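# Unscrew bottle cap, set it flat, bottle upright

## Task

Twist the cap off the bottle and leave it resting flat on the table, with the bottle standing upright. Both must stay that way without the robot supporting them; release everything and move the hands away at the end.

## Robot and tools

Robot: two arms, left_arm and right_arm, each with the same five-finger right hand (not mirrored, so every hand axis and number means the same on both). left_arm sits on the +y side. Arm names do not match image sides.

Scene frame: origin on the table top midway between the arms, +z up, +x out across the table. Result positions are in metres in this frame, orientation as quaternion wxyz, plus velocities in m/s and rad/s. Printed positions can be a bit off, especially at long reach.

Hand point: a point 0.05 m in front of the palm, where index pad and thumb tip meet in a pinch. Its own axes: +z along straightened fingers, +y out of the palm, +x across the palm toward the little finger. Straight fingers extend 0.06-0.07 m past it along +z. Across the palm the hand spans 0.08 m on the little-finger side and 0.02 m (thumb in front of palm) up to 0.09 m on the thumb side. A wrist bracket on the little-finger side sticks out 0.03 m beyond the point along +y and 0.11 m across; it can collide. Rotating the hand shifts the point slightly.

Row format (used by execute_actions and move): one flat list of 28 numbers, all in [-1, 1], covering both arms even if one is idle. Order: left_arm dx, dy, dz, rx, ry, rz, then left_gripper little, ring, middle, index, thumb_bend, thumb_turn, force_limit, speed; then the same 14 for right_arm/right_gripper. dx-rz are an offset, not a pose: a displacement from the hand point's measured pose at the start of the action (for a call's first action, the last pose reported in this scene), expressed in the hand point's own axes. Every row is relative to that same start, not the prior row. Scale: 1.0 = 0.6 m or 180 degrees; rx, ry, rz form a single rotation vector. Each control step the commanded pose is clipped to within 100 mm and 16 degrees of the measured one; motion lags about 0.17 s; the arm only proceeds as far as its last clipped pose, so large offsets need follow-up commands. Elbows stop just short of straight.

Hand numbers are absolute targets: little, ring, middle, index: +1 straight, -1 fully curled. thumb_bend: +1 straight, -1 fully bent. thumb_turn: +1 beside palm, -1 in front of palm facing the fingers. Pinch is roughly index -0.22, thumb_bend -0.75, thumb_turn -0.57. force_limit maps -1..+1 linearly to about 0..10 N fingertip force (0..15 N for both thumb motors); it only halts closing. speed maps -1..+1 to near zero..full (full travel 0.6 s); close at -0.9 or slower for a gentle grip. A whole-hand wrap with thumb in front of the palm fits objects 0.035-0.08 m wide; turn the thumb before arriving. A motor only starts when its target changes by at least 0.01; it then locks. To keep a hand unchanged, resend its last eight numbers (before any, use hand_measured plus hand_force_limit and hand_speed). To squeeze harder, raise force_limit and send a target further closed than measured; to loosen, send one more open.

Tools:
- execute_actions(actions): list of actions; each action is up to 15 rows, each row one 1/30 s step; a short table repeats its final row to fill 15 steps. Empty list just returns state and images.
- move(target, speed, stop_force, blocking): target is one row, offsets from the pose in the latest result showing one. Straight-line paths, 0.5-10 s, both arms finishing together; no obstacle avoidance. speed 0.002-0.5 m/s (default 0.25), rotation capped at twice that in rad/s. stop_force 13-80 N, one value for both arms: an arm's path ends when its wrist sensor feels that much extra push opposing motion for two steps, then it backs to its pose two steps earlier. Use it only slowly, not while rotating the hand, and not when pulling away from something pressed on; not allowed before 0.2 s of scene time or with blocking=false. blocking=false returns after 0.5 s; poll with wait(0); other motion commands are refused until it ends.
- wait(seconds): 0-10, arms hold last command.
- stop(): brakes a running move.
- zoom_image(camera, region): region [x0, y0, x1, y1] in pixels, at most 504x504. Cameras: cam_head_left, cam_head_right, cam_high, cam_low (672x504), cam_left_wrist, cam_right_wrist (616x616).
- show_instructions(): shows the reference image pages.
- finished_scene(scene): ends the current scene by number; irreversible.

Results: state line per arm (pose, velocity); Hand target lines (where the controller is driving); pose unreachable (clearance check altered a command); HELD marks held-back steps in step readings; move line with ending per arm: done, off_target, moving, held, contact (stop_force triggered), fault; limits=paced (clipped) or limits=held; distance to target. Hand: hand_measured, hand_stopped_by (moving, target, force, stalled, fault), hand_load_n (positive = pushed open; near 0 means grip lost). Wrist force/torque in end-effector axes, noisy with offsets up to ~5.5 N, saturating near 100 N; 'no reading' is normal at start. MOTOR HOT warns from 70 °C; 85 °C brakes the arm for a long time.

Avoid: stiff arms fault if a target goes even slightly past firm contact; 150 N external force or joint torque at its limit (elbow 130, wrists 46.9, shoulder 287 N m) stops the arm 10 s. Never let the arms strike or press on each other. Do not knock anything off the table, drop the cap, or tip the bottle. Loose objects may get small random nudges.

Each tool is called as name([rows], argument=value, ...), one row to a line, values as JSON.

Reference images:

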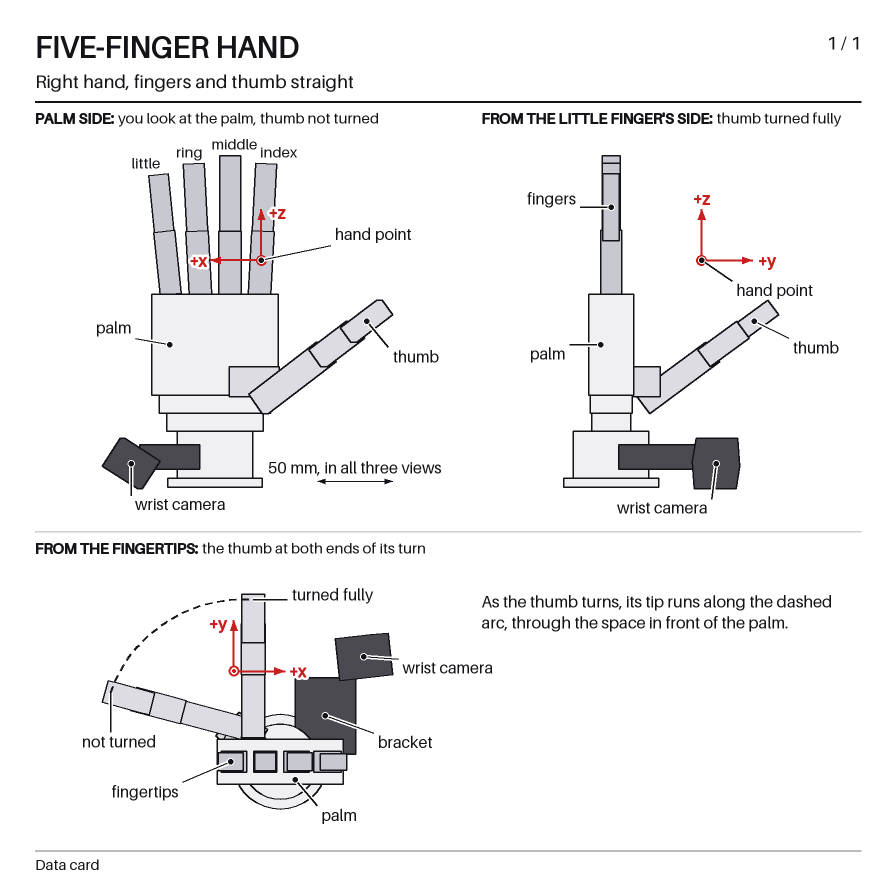

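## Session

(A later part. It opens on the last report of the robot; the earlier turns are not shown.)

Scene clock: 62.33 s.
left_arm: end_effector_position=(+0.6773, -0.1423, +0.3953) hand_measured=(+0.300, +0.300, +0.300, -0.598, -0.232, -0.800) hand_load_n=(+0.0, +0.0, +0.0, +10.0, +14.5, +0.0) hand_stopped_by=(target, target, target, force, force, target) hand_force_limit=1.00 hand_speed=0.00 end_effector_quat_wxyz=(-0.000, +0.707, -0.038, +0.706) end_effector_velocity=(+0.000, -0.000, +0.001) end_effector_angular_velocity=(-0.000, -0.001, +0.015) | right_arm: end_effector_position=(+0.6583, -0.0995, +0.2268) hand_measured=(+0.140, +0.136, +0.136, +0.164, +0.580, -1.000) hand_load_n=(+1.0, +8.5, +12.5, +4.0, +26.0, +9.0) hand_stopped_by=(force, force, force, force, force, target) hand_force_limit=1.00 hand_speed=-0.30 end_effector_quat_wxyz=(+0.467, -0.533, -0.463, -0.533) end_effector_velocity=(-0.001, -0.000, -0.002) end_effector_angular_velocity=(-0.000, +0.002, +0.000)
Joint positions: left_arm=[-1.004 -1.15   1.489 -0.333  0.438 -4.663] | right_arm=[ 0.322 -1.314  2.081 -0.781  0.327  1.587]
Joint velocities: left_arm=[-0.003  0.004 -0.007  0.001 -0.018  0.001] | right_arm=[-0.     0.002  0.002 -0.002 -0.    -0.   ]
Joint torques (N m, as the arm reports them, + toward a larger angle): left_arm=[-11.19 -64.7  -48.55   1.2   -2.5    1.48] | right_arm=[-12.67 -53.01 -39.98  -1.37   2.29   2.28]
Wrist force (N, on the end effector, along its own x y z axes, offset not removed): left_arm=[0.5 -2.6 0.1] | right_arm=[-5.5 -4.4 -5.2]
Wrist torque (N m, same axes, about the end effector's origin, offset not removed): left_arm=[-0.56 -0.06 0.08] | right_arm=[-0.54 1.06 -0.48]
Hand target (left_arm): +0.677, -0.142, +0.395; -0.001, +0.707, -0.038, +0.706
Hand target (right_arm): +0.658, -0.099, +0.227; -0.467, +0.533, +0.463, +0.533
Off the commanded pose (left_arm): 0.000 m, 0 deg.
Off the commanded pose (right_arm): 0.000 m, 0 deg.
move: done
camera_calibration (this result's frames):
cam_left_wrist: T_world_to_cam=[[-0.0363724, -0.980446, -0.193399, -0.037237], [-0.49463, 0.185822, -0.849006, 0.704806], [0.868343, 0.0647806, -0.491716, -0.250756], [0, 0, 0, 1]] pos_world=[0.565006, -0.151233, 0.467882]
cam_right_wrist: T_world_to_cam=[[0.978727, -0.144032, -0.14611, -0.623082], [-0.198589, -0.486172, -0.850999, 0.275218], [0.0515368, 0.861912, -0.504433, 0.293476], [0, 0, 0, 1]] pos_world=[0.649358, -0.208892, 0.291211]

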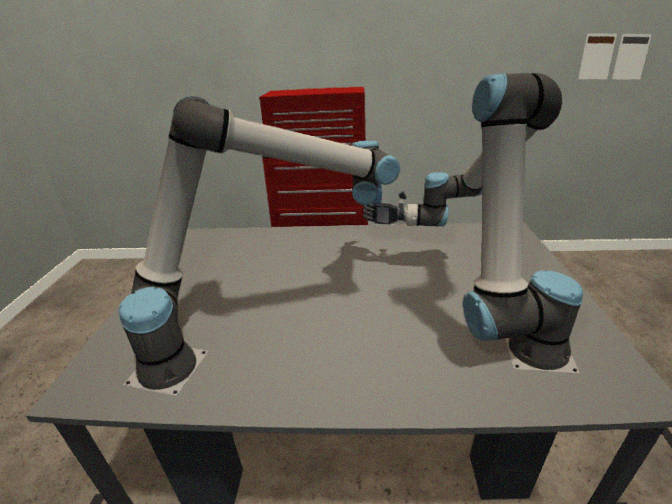

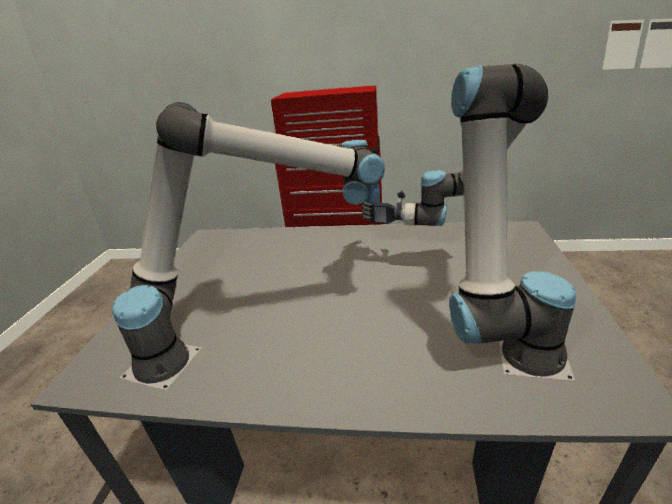

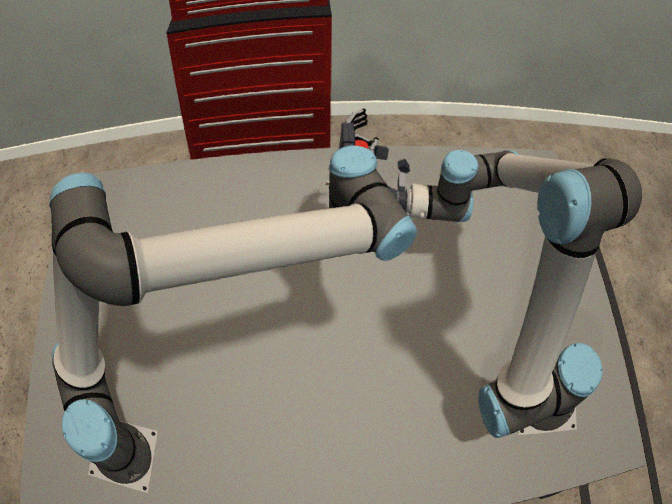

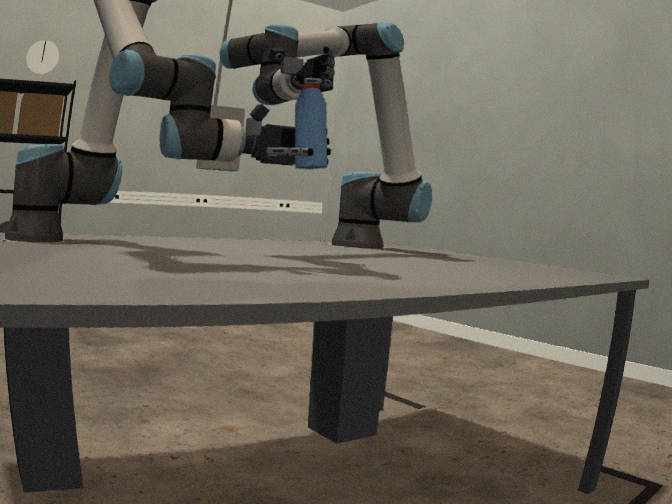

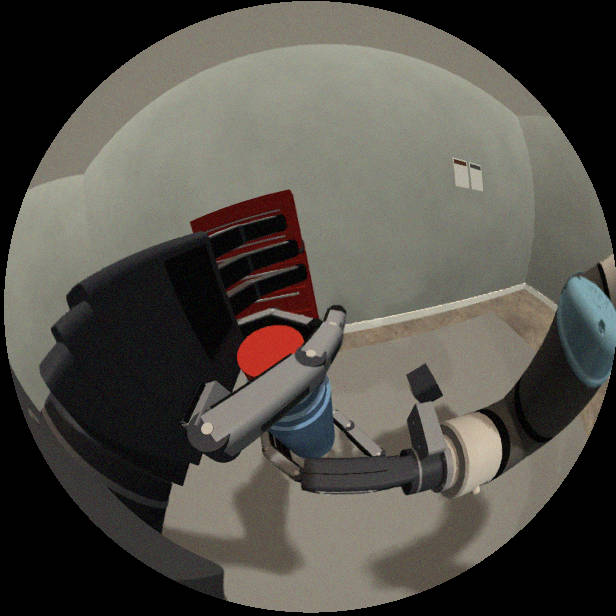

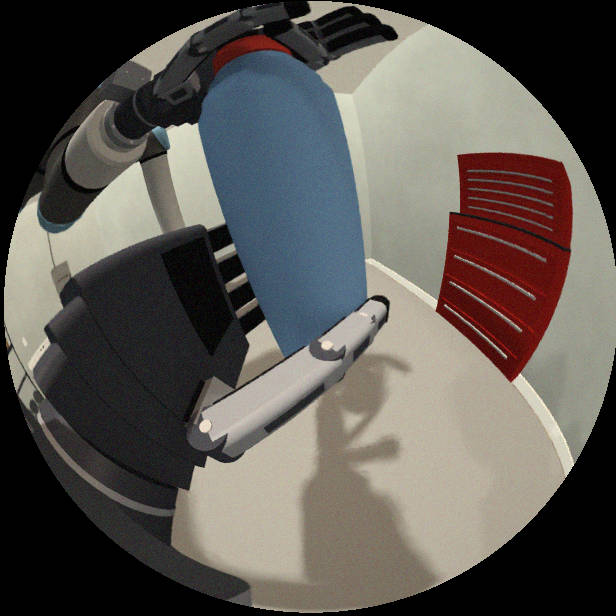

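move(target=[0,0,0.017,0,0,0,0.3,0.3,0.3,-1,-1,-0.8,1,0, 0,0,0,0,0,0,-0.9,-0.9,-0.9,-0.9,-0.9,-1,1,-0.3], speed=0.05)

move(target=[0,0,0,0,0,0,0.3,0.3,0.3,0.6,0.6,-0.8,1,1, 0,0,0,0,0,0,-1,-1,-1,-1,-1,-1,1,-0.3])

move(target=[0,0.025,-0.083,-0.417,0,0,0.3,0.3,0.3,0.6,0.6,-0.8,1,1, 0,0,0,0,0,0,-1,-1,-1,-1,-1,-1,1,-0.3], speed=0.5)

move(target=[0,0,0,0,0,0,0.3,0.3,0.3,-1,-1,-0.8,1,0, 0,0,0,0,0,0,-1,-1,-1,-1,-1,-1,1,-0.3])

move(target=[0,-0.044,0.013,0.208,0,0,0.3,0.3,0.3,-1,-1,-0.8,1,0, 0,0,0,0,0,0,-1,-1,-1,-1,-1,-1,1,-0.3], speed=0.4)

move(target=[0,-0.044,0.013,0.208,0,0,0.3,0.3,0.3,-1,-1,-0.8,1,0, 0,0,0,0,0,0,-1,-1,-1,-1,-1,-1,1,-0.3], speed=0.4)

zoom_image(camera="cam_low", region=[240,20,440,180])

Scene clock: 63.97 s.
left_arm: end_effector_position=(+0.6871, -0.1428, +0.3952) hand_measured=(+0.300, +0.300, +0.300, -0.598, -0.232, -0.800) hand_load_n=(+0.0, +0.0, +0.0, +10.0, +14.5, +0.0) hand_stopped_by=(target, target, target, force, force, target) hand_force_limit=1.00 hand_speed=0.00 end_effector_quat_wxyz=(-0.001, +0.707, -0.038, +0.706) end_effector_velocity=(+0.003, -0.000, +0.000) end_effector_angular_velocity=(-0.000, -0.000, -0.001) | right_arm: end_effector_position=(+0.6583, -0.0995, +0.2268) hand_measured=(+0.140, +0.136, +0.136, +0.164, +0.580, -0.998) hand_load_n=(+0.0, +5.5, +12.0, +5.5, +25.0, +14.5) hand_stopped_by=(force, force, force, force, force, target) hand_force_limit=1.00 hand_speed=-0.30 end_effector_quat_wxyz=(+0.467, -0.533, -0.463, -0.533) end_effector_velocity=(-0.001, -0.000, +0.001) end_effector_angular_velocity=(+0.000, -0.001, +0.000)
Joint positions: left_arm=[-0.992 -1.141  1.475 -0.329  0.449 -4.663] | right_arm=[ 0.322 -1.314  2.081 -0.781  0.327  1.587]
Joint velocities: left_arm=[ 0.004  0.003 -0.004  0.001  0.004  0.   ] | right_arm=[-0.    -0.002  0.001  0.    -0.     0.   ]
Joint torques (N m, as the arm reports them, + toward a larger angle): left_arm=[ 13.3  -60.09 -49.22   0.77   2.89   0.51] | right_arm=[-12.53 -49.55 -39.57  -1.3   -0.5    2.87]
Wrist force (N, on the end effector, along its own x y z axes, offset not removed): left_arm=[0.9 -2.6 -5.9] | right_arm=[-1.5 6.0 -4.3]
Wrist torque (N m, same axes, about the end effector's origin, offset not removed): left_arm=[-0.18 0.14 -0.06] | right_arm=[0.49 0.24 0.84]
Hand target (left_arm): +0.687, -0.143, +0.395; -0.000, +0.707, -0.038, +0.706
Hand target (right_arm): +0.658, -0.100, +0.227; -0.467, +0.533, +0.463, +0.533
Off the commanded pose (left_arm): 0.000 m, 0 deg.
Off the commanded pose (right_arm): 0.000 m, 0 deg.
move: done
camera_calibration (this result's frames):
cam_left_wrist: T_world_to_cam=[[-0.0362967, -0.980442, -0.193434, -0.0374412], [-0.494617, 0.185816, -0.849015, 0.709744], [0.868353, 0.0648595, -0.491688, -0.259261], [0, 0, 0, 1]] pos_world=[0.574822, -0.151775, 0.467865]
cam_right_wrist: T_world_to_cam=[[0.978727, -0.144032, -0.14611, -0.623082], [-0.198589, -0.486172, -0.850999, 0.275218], [0.0515363, 0.861912, -0.504433, 0.293477], [0, 0, 0, 1]] pos_world=[0.649358, -0.208892, 0.291211]

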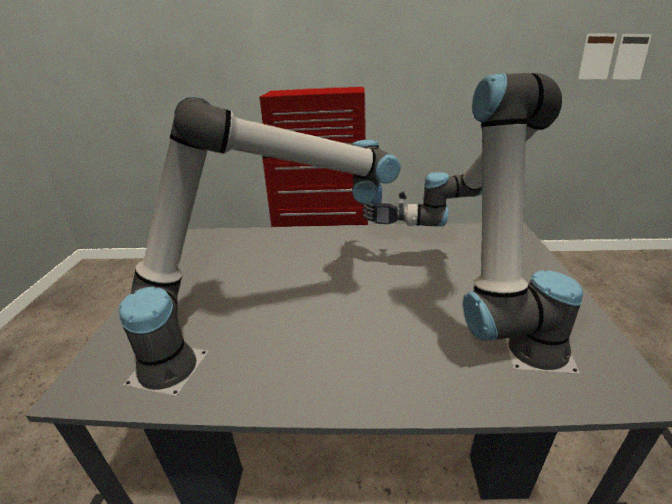

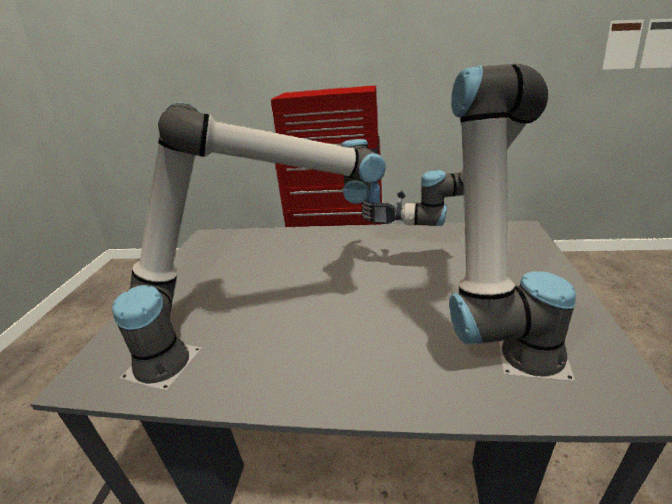

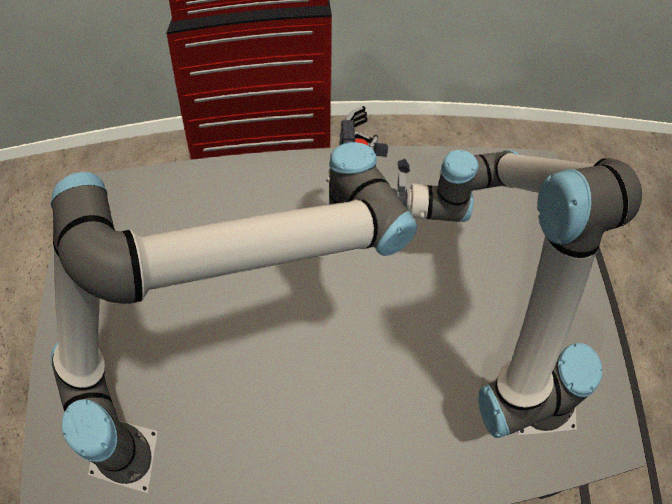

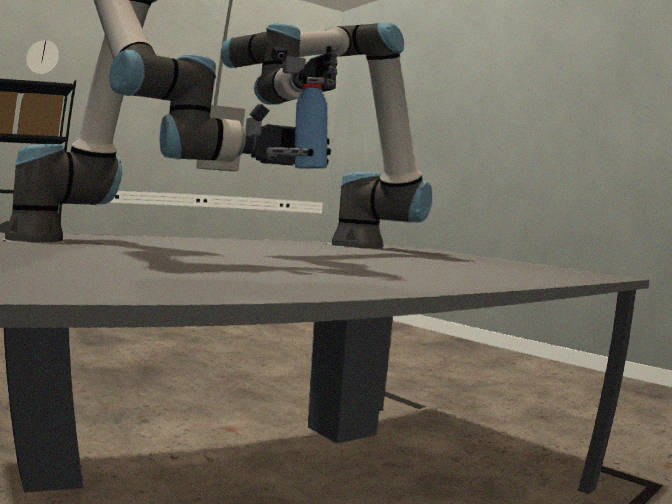

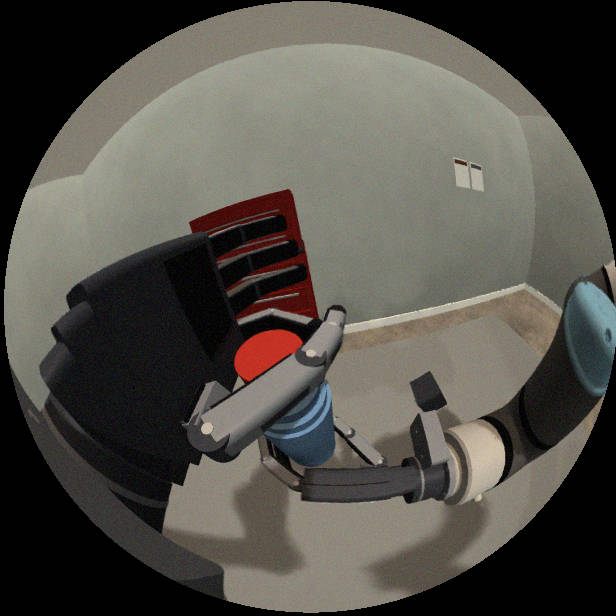

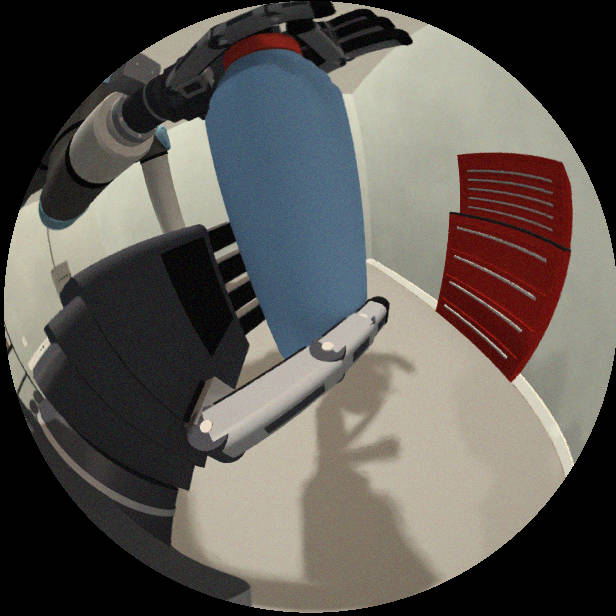

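Scene clock: 64.67 s.
left_arm: end_effector_position=(+0.6872, -0.1428, +0.3953) hand_measured=(+0.300, +0.300, +0.300, +0.600, +0.600, -0.800) hand_load_n=(+0.0, +0.0, +0.0, +0.0, +0.0, +0.0) hand_stopped_by=(target, target, target, target, target, target) hand_force_limit=1.00 hand_speed=1.00 end_effector_quat_wxyz=(-0.001, +0.707, -0.038, +0.706) end_effector_velocity=(-0.001, +0.000, +0.000) end_effector_angular_velocity=(+0.001, +0.000, -0.001) | right_arm: end_effector_position=(+0.6583, -0.0995, +0.2268) hand_measured=(+0.092, +0.118, +0.136, +0.142, +0.580, -0.998) hand_load_n=(+10.5, +8.0, +5.0, +11.5, +30.5, +15.5) hand_stopped_by=(force, force, force, force, force, target) hand_force_limit=1.00 hand_speed=-0.30 end_effector_quat_wxyz=(+0.467, -0.533, -0.463, -0.533) end_effector_velocity=(-0.001, -0.000, -0.001) end_effector_angular_velocity=(-0.000, +0.001, +0.000)
Joint positions: left_arm=[-0.992 -1.141  1.475 -0.329  0.449 -4.663] | right_arm=[ 0.322 -1.314  2.081 -0.781  0.327  1.587]
Joint velocities: left_arm=[-0.    -0.001  0.001  0.001  0.    -0.   ] | right_arm=[ 0.    -0.001  0.002 -0.     0.    -0.   ]
Joint torques (N m, as the arm reports them, + toward a larger angle): left_arm=[-10.74 -79.53 -31.79  -0.97  -2.88  -0.02] | right_arm=[-11.89 -52.69 -38.58  -1.5   -0.87   2.49]
Wrist force (N, on the end effector, along its own x y z axes, offset not removed): left_arm=[-1.6 0.4 -3.7] | right_arm=[-2.0 -1.3 0.5]
Wrist torque (N m, same axes, about the end effector's origin, offset not removed): left_arm=[0.02 0.45 0.02] | right_arm=[-0.33 0.38 -0.13]
Hand target (left_arm): +0.687, -0.143, +0.395; -0.001, +0.707, -0.038, +0.706
Hand target (right_arm): +0.658, -0.100, +0.227; -0.467, +0.533, +0.463, +0.533
Off the commanded pose (left_arm): 0.000 m, 0 deg.
Off the commanded pose (right_arm): 0.000 m, 0 deg.
move: done
camera_calibration (this result's frames):
cam_left_wrist: T_world_to_cam=[[-0.0362921, -0.98044, -0.193445, -0.0374204], [-0.494622, 0.185822, -0.849011, 0.709782], [0.86835, 0.0648696, -0.491691, -0.259291], [0, 0, 0, 1]] pos_world=[0.574871, -0.151762, 0.467882]
cam_right_wrist: T_world_to_cam=[[0.978727, -0.144032, -0.146111, -0.623082], [-0.198589, -0.486172, -0.850999, 0.275218], [0.0515364, 0.861912, -0.504433, 0.293477], [0, 0, 0, 1]] pos_world=[0.649358, -0.208892, 0.29121]

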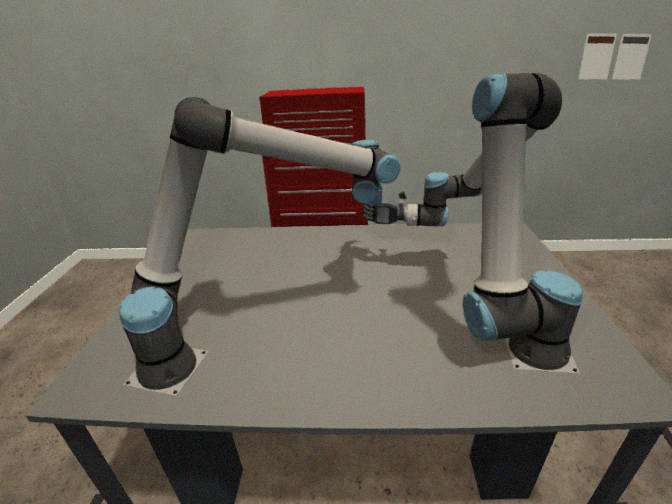

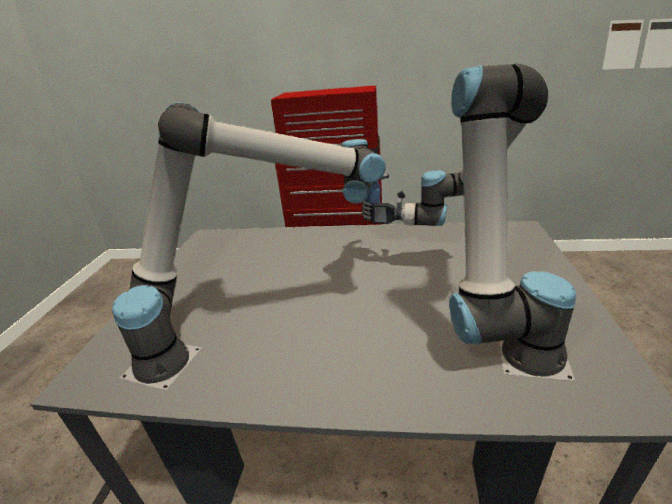

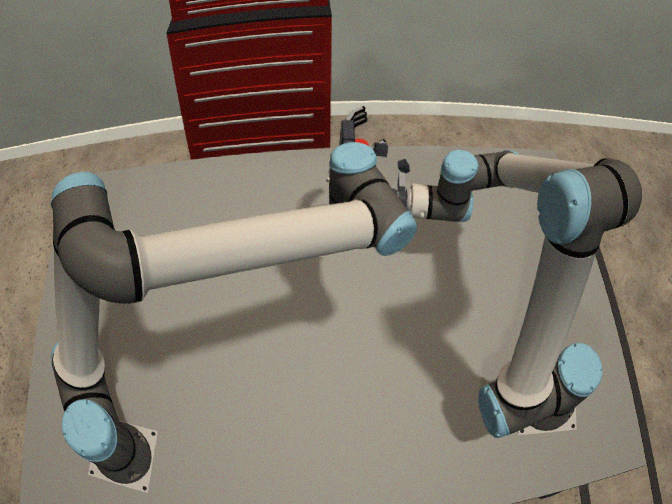

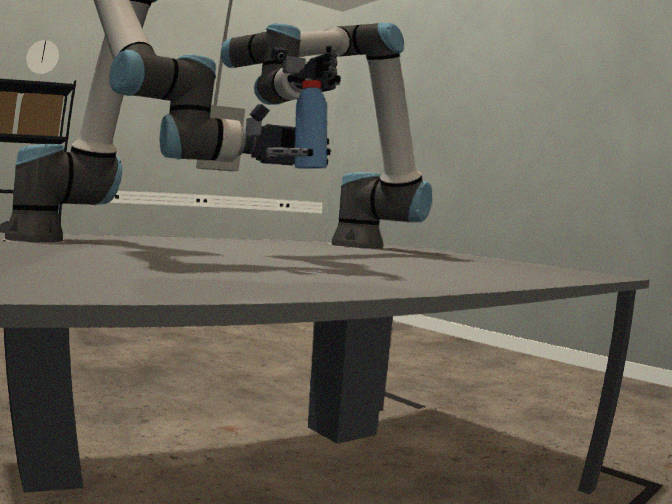

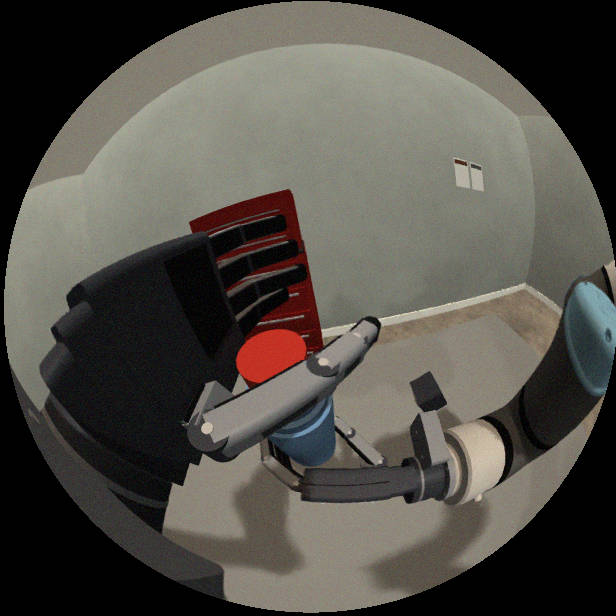

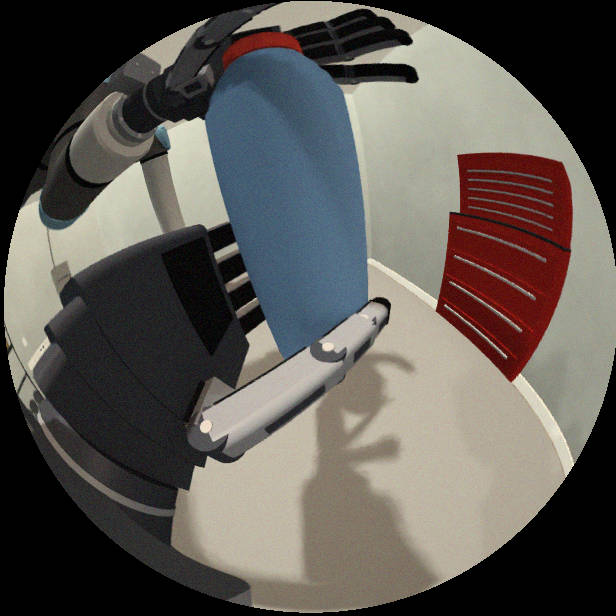

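Scene clock: 66.73 s.
left_arm: end_effector_position=(+0.6366, -0.1552, +0.3946) hand_measured=(+0.300, +0.300, +0.300, +0.600, +0.600, -0.800) hand_load_n=(+0.0, +0.0, +0.0, +0.0, +0.0, +0.0) hand_stopped_by=(target, target, target, target, target, target) hand_force_limit=1.00 hand_speed=1.00 end_effector_quat_wxyz=(+0.430, +0.562, -0.460, +0.537) end_effector_velocity=(-0.000, -0.001, +0.001) end_effector_angular_velocity=(+0.002, +0.001, -0.015) | right_arm: end_effector_position=(+0.6583, -0.0995, +0.2268) hand_measured=(+0.092, +0.118, +0.136, +0.142, +0.580, -0.998) hand_load_n=(+10.5, +8.0, +5.0, +11.5, +30.5, +15.5) hand_stopped_by=(force, force, force, force, force, target) hand_force_limit=1.00 hand_speed=-0.30 end_effector_quat_wxyz=(+0.467, -0.533, -0.463, -0.533) end_effector_velocity=(-0.000, +0.000, +0.000) end_effector_angular_velocity=(+0.000, -0.001, +0.000)
Joint positions: left_arm=[-0.639 -1.101  1.397 -0.232  2.109 -4.669] | right_arm=[ 0.322 -1.314  2.081 -0.781  0.327  1.587]
Joint velocities: left_arm=[ 0.003  0.007 -0.012  0.009  0.018  0.002] | right_arm=[ 0.    -0.001  0.     0.     0.    -0.   ]
Joint torques (N m, as the arm reports them, + toward a larger angle): left_arm=[ 10.94 -67.77 -49.65   0.22   2.42   1.76] | right_arm=[ -8.49 -51.15 -39.76  -1.44  -0.72   2.65]
Wrist force (N, on the end effector, along its own x y z axes, offset not removed): left_arm=[-1.1 0.2 -4.8] | right_arm=[2.5 -0.2 2.9]
Wrist torque (N m, same axes, about the end effector's origin, offset not removed): left_arm=[0.20 0.35 -0.04] | right_arm=[-0.52 -0.40 0.15]
Hand target (left_arm): +0.637, -0.155, +0.395; +0.430, +0.562, -0.461, +0.536
Hand target (right_arm): +0.658, -0.100, +0.227; -0.467, +0.533, +0.463, +0.533
Off the commanded pose (left_arm): 0.000 m, 0 deg.
Off the commanded pose (right_arm): 0.000 m, 0 deg.
move: done
camera_calibration (this result's frames):
cam_left_wrist: T_world_to_cam=[[-0.965155, -0.213878, -0.150769, 0.641965], [0.00500092, 0.560983, -0.827812, 0.418262], [0.261629, -0.799721, -0.540366, 0.0563435], [0, 0, 0, 1]] pos_world=[0.602763, -0.0522771, 0.473477]
cam_right_wrist: T_world_to_cam=[[0.978727, -0.144032, -0.14611, -0.623082], [-0.198589, -0.486172, -0.850999, 0.275218], [0.0515365, 0.861912, -0.504433, 0.293477], [0, 0, 0, 1]] pos_world=[0.649358, -0.208892, 0.291211]

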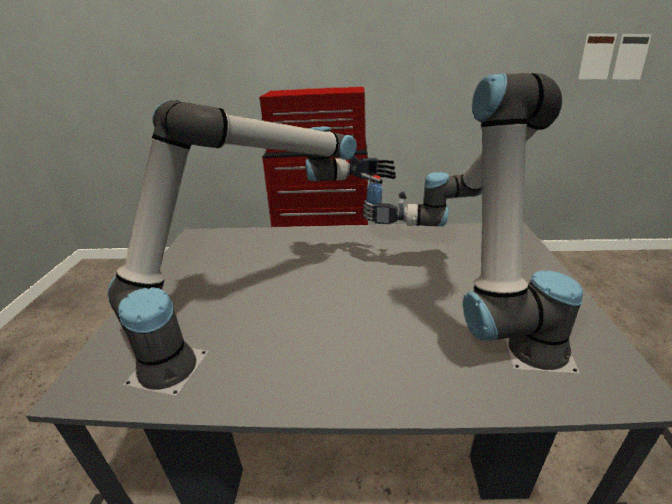

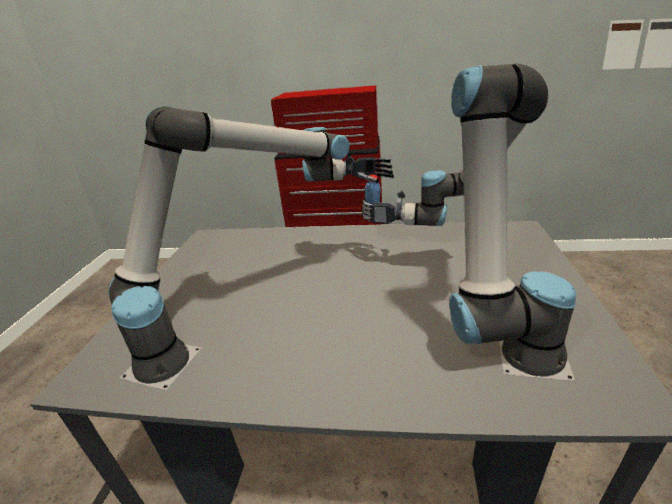

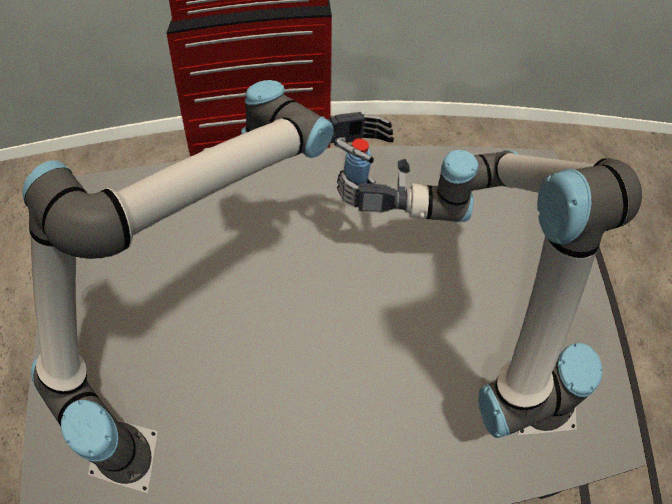

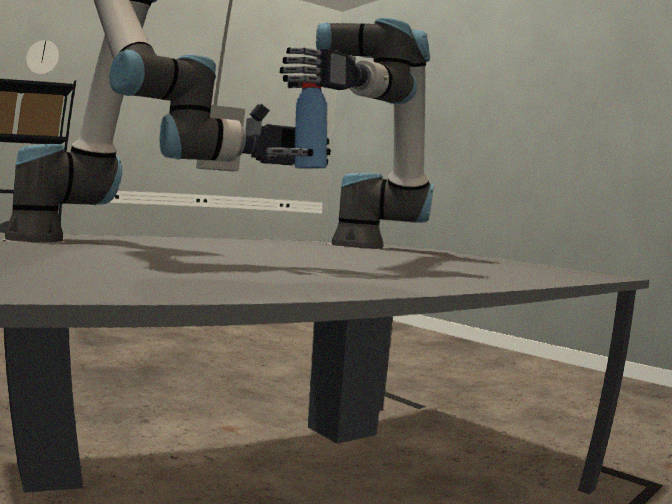

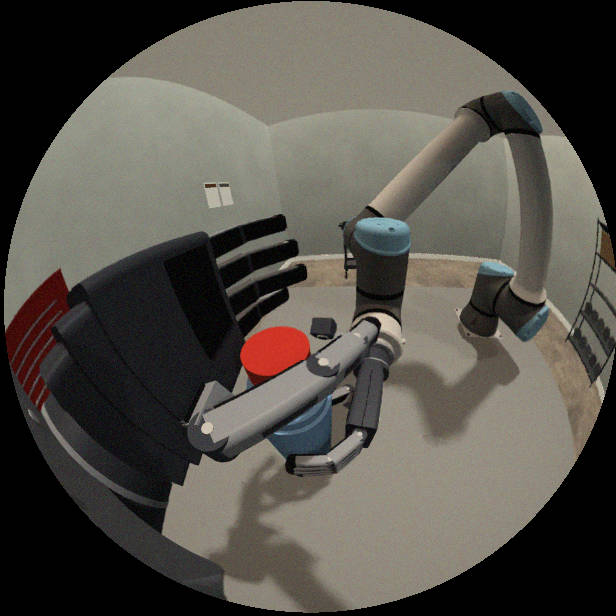

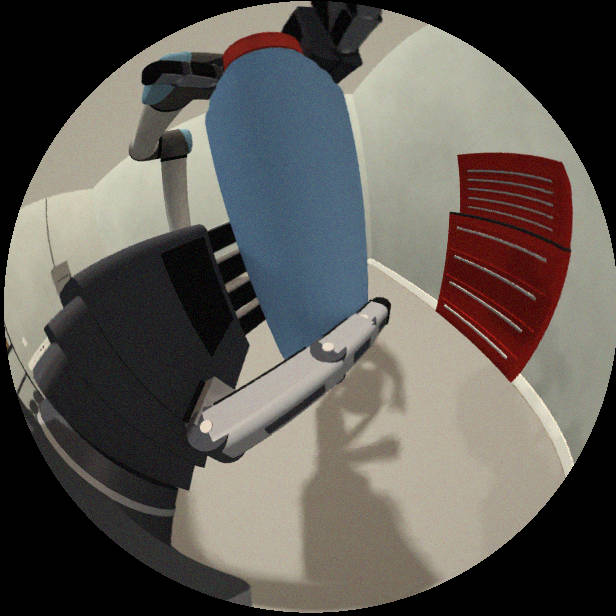

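Scene clock: 67.87 s.
left_arm: end_effector_position=(+0.6366, -0.1552, +0.3946) hand_measured=(+0.300, +0.300, +0.300, -0.666, -0.244, -0.800) hand_load_n=(+0.0, +0.0, +0.0, +10.5, +14.5, -0.5) hand_stopped_by=(target, target, target, force, force, target) hand_force_limit=1.00 hand_speed=0.00 end_effector_quat_wxyz=(+0.430, +0.562, -0.460, +0.537) end_effector_velocity=(+0.000, -0.000, +0.000) end_effector_angular_velocity=(-0.001, -0.001, +0.000) | right_arm: end_effector_position=(+0.6583, -0.0995, +0.2268) hand_measured=(+0.094, +0.118, +0.136, +0.142, +0.580, -0.998) hand_load_n=(+17.0, +11.5, +5.0, +8.5, +30.5, +10.0) hand_stopped_by=(force, force, force, force, force, target) hand_force_limit=1.00 hand_speed=-0.30 end_effector_quat_wxyz=(+0.467, -0.533, -0.463, -0.533) end_effector_velocity=(-0.001, -0.000, -0.002) end_effector_angular_velocity=(-0.001, +0.005, -0.000)
Joint positions: left_arm=[-0.639 -1.101  1.397 -0.232  2.11  -4.669] | right_arm=[ 0.322 -1.314  2.081 -0.781  0.327  1.587]
Joint velocities: left_arm=[ 0.     0.    -0.001 -0.    -0.     0.   ] | right_arm=[0.    0.002 0.001 0.002 0.    0.   ]
Joint torques (N m, as the arm reports them, + toward a larger angle): left_arm=[ -4.38 -83.71 -33.13  -1.48  -2.65  -1.96] | right_arm=[-11.52 -50.58 -38.75  -1.24  -0.9    2.32]
Wrist force (N, on the end effector, along its own x y z axes, offset not removed): left_arm=[1.4 4.2 5.7] | right_arm=[-2.5 2.2 5.7]
Wrist torque (N m, same axes, about the end effector's origin, offset not removed): left_arm=[0.03 0.03 0.12] | right_arm=[0.04 -0.86 0.10]
Hand target (left_arm): +0.637, -0.155, +0.395; +0.430, +0.562, -0.460, +0.537
Hand target (right_arm): +0.658, -0.100, +0.227; -0.467, +0.533, +0.463, +0.533
Off the commanded pose (left_arm): 0.000 m, 0 deg.
Off the commanded pose (right_arm): 0.000 m, 0 deg.
move: done
camera_calibration (this result's frames):
cam_left_wrist: T_world_to_cam=[[-0.965155, -0.21386, -0.150799, 0.641967], [0.00504992, 0.560943, -0.827839, 0.418261], [0.261631, -0.799754, -0.540317, 0.0563094], [0, 0, 0, 1]] pos_world=[0.602753, -0.0522961, 0.473486]
cam_right_wrist: T_world_to_cam=[[0.978727, -0.144032, -0.146111, -0.623082], [-0.198589, -0.486172, -0.850999, 0.275218], [0.0515365, 0.861912, -0.504433, 0.293477], [0, 0, 0, 1]] pos_world=[0.649358, -0.208892, 0.291211]

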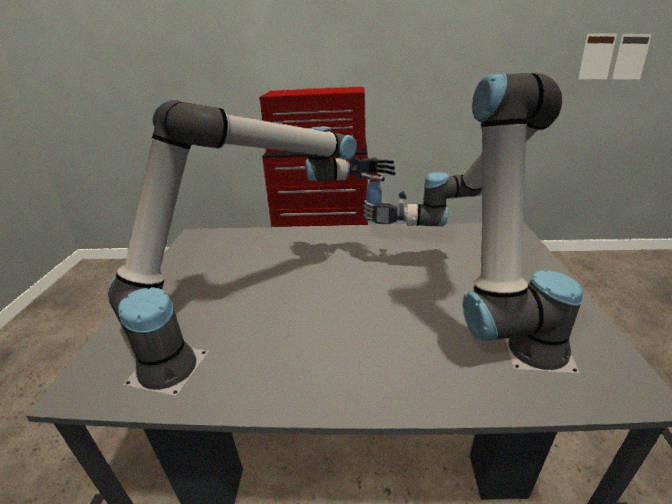

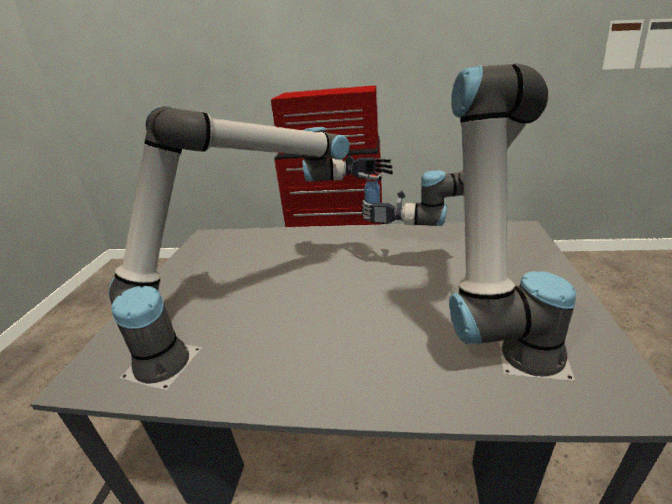

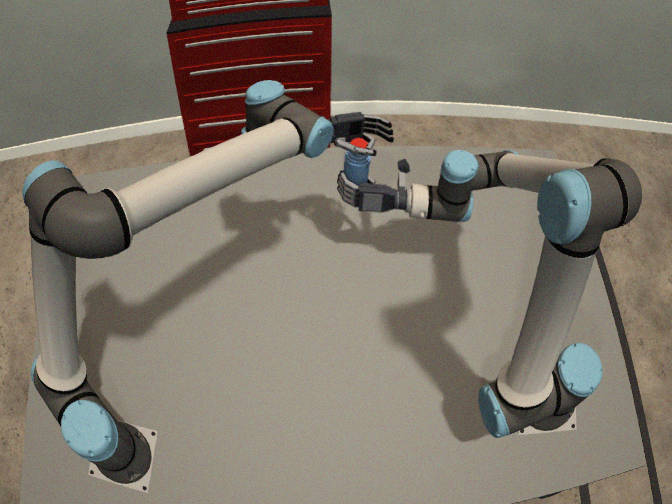

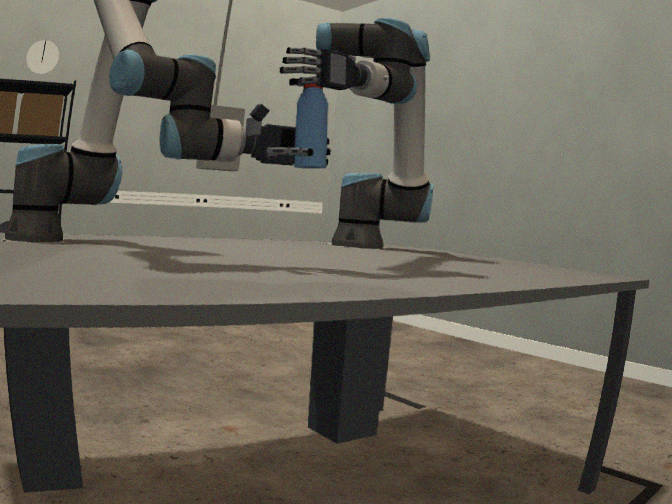

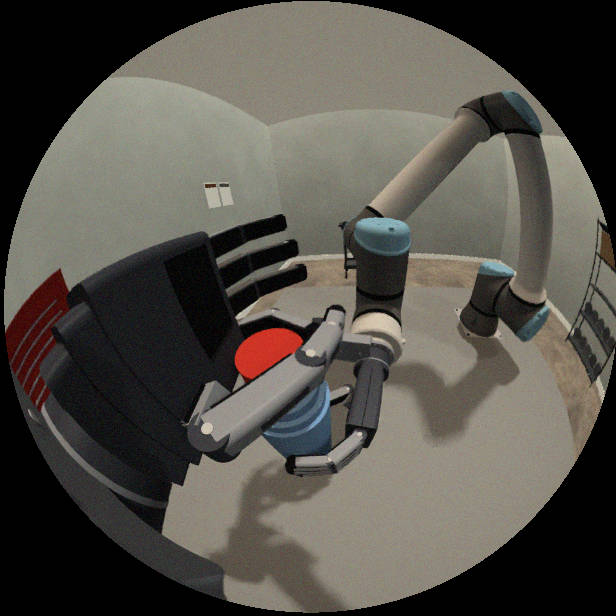

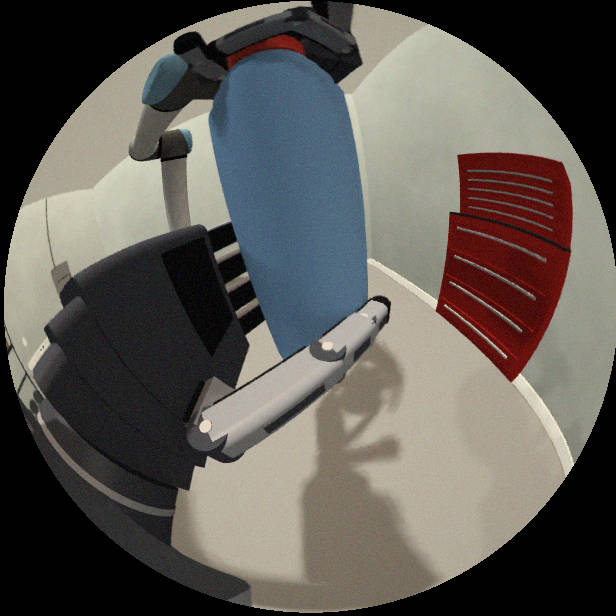

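Scene clock: 69.37 s.
left_arm: end_effector_position=(+0.6639, -0.1570, +0.3943) hand_measured=(+0.300, +0.300, +0.300, -0.666, -0.244, -0.800) hand_load_n=(+0.0, +0.0, +0.0, +10.5, +15.0, -0.5) hand_stopped_by=(target, target, target, force, force, target) hand_force_limit=1.00 hand_speed=0.00 end_effector_quat_wxyz=(+0.228, +0.670, -0.264, +0.656) end_effector_velocity=(+0.001, -0.002, +0.003) end_effector_angular_velocity=(-0.003, -0.003, +0.016) | right_arm: end_effector_position=(+0.6583, -0.0995, +0.2268) hand_measured=(+0.102, +0.118, +0.136, +0.142, +0.580, -1.000) hand_load_n=(+12.5, +11.5, +5.5, +9.5, +30.0, +11.0) hand_stopped_by=(force, force, force, force, force, target) hand_force_limit=1.00 hand_speed=-0.30 end_effector_quat_wxyz=(+0.467, -0.533, -0.463, -0.533) end_effector_velocity=(-0.001, -0.000, -0.001) end_effector_angular_velocity=(-0.000, +0.001, -0.000)
Joint positions: left_arm=[-0.825 -1.218  1.573 -0.317  1.273 -4.682] | right_arm=[ 0.322 -1.314  2.081 -0.781  0.327  1.587]
Joint velocities: left_arm=[-0.006 -0.    -0.002 -0.002 -0.022  0.001] | right_arm=[ 0.     0.     0.001  0.     0.    -0.   ]
Joint torques (N m, as the arm reports them, + toward a larger angle): left_arm=[ -8.63 -56.45 -46.82  -2.23  -2.68   1.77] | right_arm=[-10.61 -49.97 -38.31  -1.72   0.34   2.91]
Wrist force (N, on the end effector, along its own x y z axes, offset not removed): left_arm=[3.6 1.5 -0.6] | right_arm=[0.2 0.0 3.7]
Wrist torque (N m, same axes, about the end effector's origin, offset not removed): left_arm=[-0.01 0.01 0.21] | right_arm=[0.18 -0.98 -0.26]
Hand target (left_arm): +0.664, -0.157, +0.394; +0.227, +0.670, -0.263, +0.656
Hand target (right_arm): +0.658, -0.100, +0.227; -0.467, +0.533, +0.463, +0.533
Off the commanded pose (left_arm): 0.000 m, 0 deg.
Off the commanded pose (right_arm): 0.000 m, 0 deg.
move: done
camera_calibration (this result's frames):
cam_left_wrist: T_world_to_cam=[[-0.632952, -0.752791, -0.18077, 0.374517], [-0.307614, 0.458815, -0.833584, 0.612707], [0.710454, -0.472012, -0.521977, -0.206213], [0, 0, 0, 1]] pos_world=[0.572033, -0.0965207, 0.470806]
cam_right_wrist: T_world_to_cam=[[0.978729, -0.144015, -0.14611, -0.623078], [-0.19858, -0.486175, -0.850999, 0.275212], [0.0515216, 0.861912, -0.504433, 0.293485], [0, 0, 0, 1]] pos_world=[0.649355, -0.20889, 0.291211]

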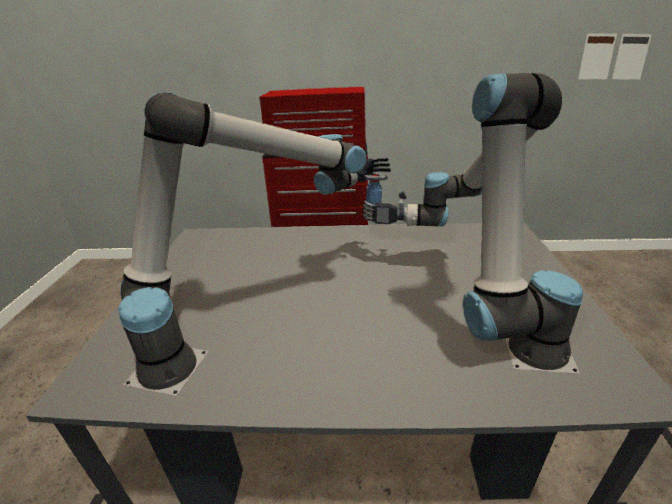

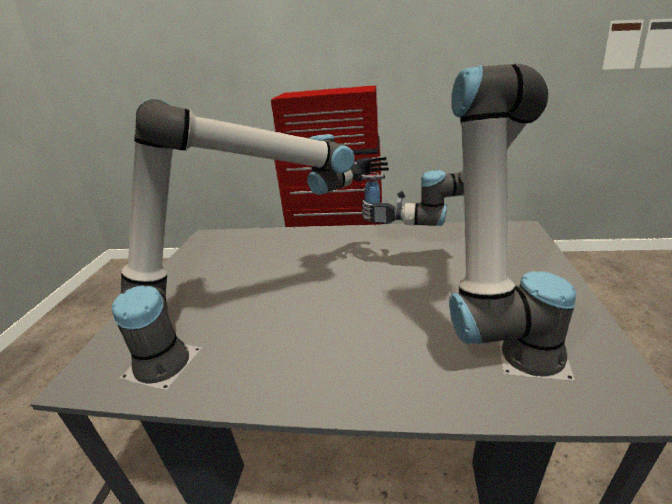

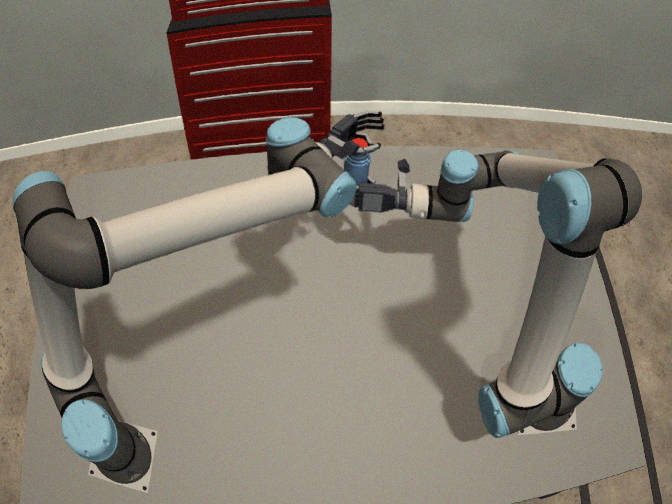

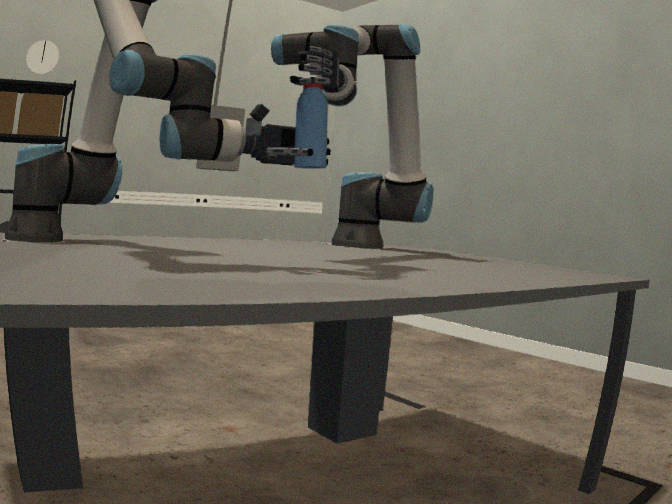

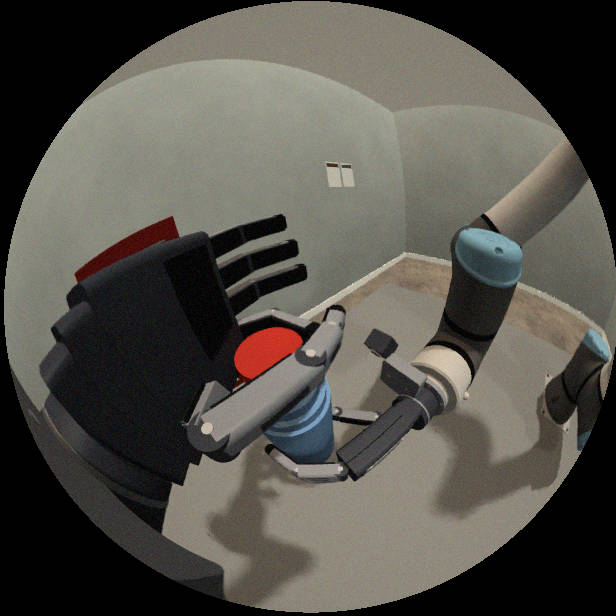

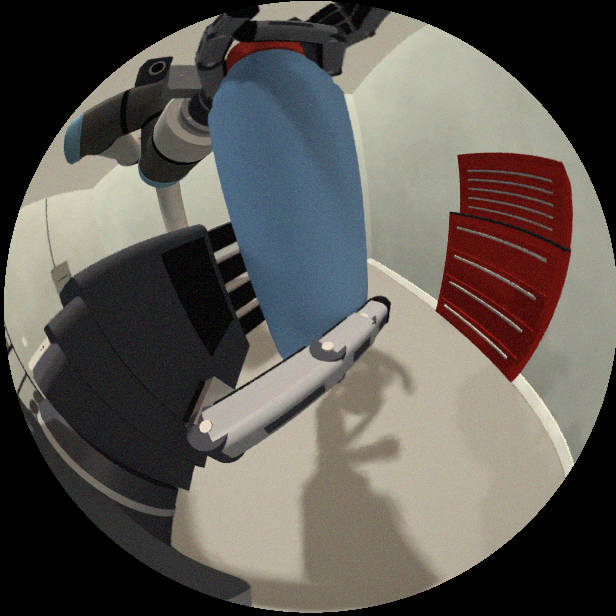

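Scene clock: 70.87 s.
left_arm: end_effector_position=(+0.6869, -0.1420, +0.3951) hand_measured=(+0.300, +0.300, +0.300, -0.666, -0.244, -0.800) hand_load_n=(+0.0, +0.0, +0.0, +9.5, +15.0, -0.5) hand_stopped_by=(target, target, target, force, force, target) hand_force_limit=1.00 hand_speed=0.00 end_effector_quat_wxyz=(+0.001, +0.707, -0.040, +0.706) end_effector_velocity=(+0.001, -0.000, -0.001) end_effector_angular_velocity=(+0.001, -0.000, +0.015) | right_arm: end_effector_position=(+0.6583, -0.0995, +0.2268) hand_measured=(+0.100, +0.118, +0.136, +0.142, +0.580, -1.000) hand_load_n=(+11.0, +10.0, +5.5, +10.0, +30.0, +11.5) hand_stopped_by=(force, force, force, force, force, target) hand_force_limit=1.00 hand_speed=-0.30 end_effector_quat_wxyz=(+0.467, -0.533, -0.463, -0.533) end_effector_velocity=(+0.002, +0.000, +0.002) end_effector_angular_velocity=(+0.001, -0.005, -0.000)
Joint positions: left_arm=[-0.991 -1.143  1.479 -0.329  0.456 -4.664] | right_arm=[ 0.322 -1.314  2.081 -0.781  0.327  1.587]
Joint velocities: left_arm=[-0.002  0.007 -0.007  0.001 -0.017  0.001] | right_arm=[-0.    -0.001 -0.003 -0.001  0.     0.   ]
Joint torques (N m, as the arm reports them, + toward a larger angle): left_arm=[ -8.45 -65.35 -49.99   0.77  -2.85   1.66] | right_arm=[-11.24 -50.47 -38.28  -1.61   0.55   2.72]
Wrist force (N, on the end effector, along its own x y z axes, offset not removed): left_arm=[-0.4 1.6 -5.1] | right_arm=[-3.8 1.2 7.8]
Wrist torque (N m, same axes, about the end effector's origin, offset not removed): left_arm=[-0.03 0.02 0.05] | right_arm=[-0.31 0.48 0.00]
Hand target (left_arm): +0.687, -0.142, +0.395; +0.001, +0.707, -0.039, +0.706
Hand target (right_arm): +0.658, -0.100, +0.227; -0.467, +0.533, +0.463, +0.533
Off the commanded pose (left_arm): 0.000 m, 0 deg.
Off the commanded pose (right_arm): 0.000 m, 0 deg.
move: done
camera_calibration (this result's frames):
cam_left_wrist: T_world_to_cam=[[-0.0413184, -0.980261, -0.193341, -0.0332501], [-0.493996, 0.188243, -0.848842, 0.709191], [0.868482, 0.0604371, -0.492023, -0.259814], [0, 0, 0, 1]] pos_world=[0.574608, -0.150392, 0.467728]
cam_right_wrist: T_world_to_cam=[[0.978729, -0.144015, -0.14611, -0.623078], [-0.19858, -0.486175, -0.850999, 0.275212], [0.0515218, 0.861912, -0.504433, 0.293485], [0, 0, 0, 1]] pos_world=[0.649355, -0.20889, 0.29121]

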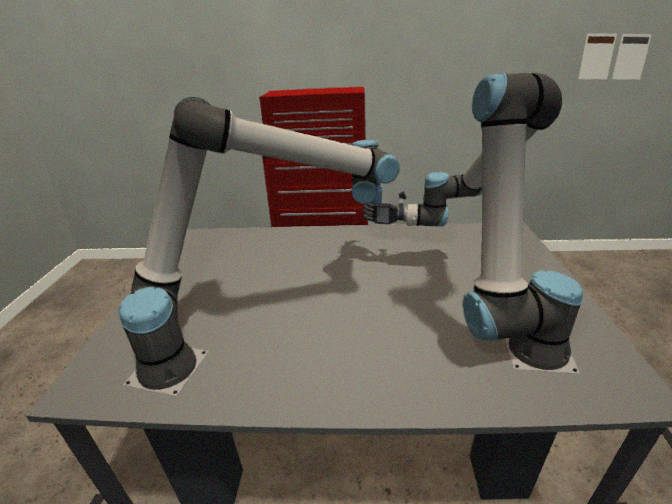

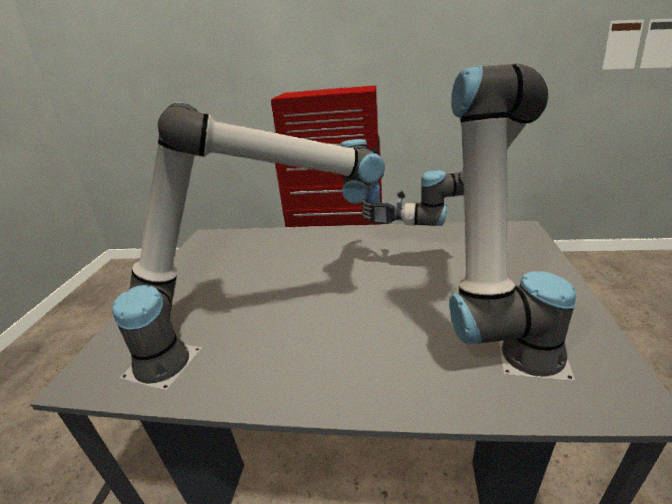

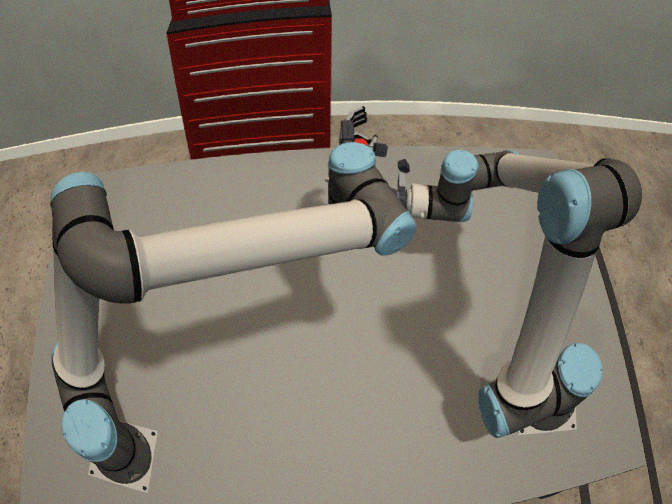

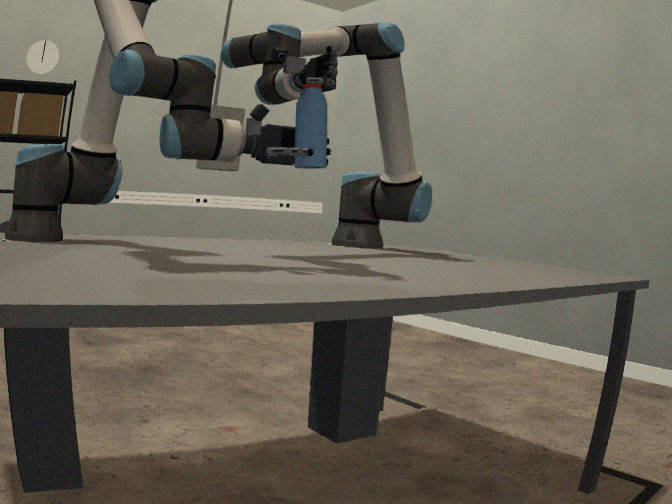

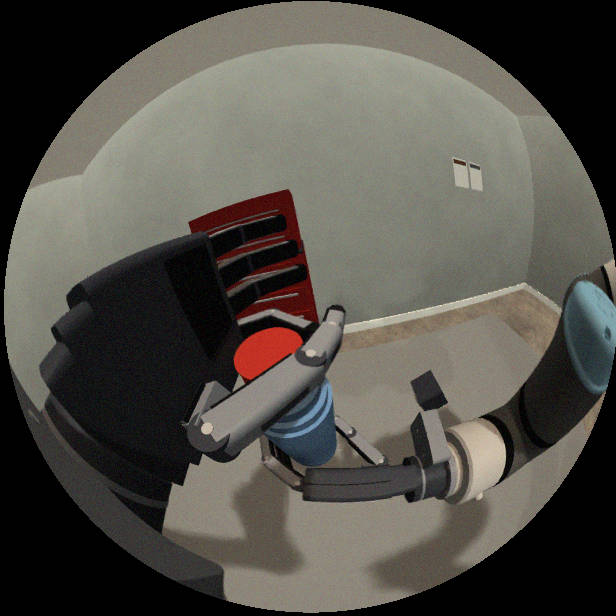

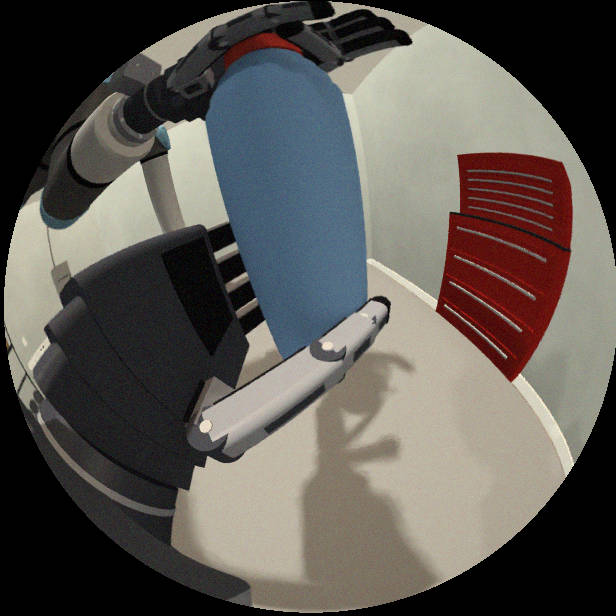

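Region (240, 20, 440, 180) of cam_low's 672x504 image, scaled by 2.520, with more detail than that image has; it fills the top 403 rows of this view, and the rest is white.

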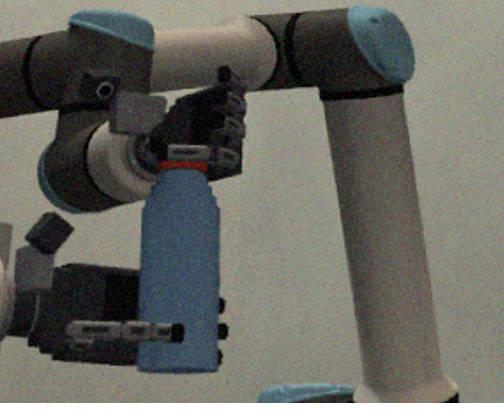

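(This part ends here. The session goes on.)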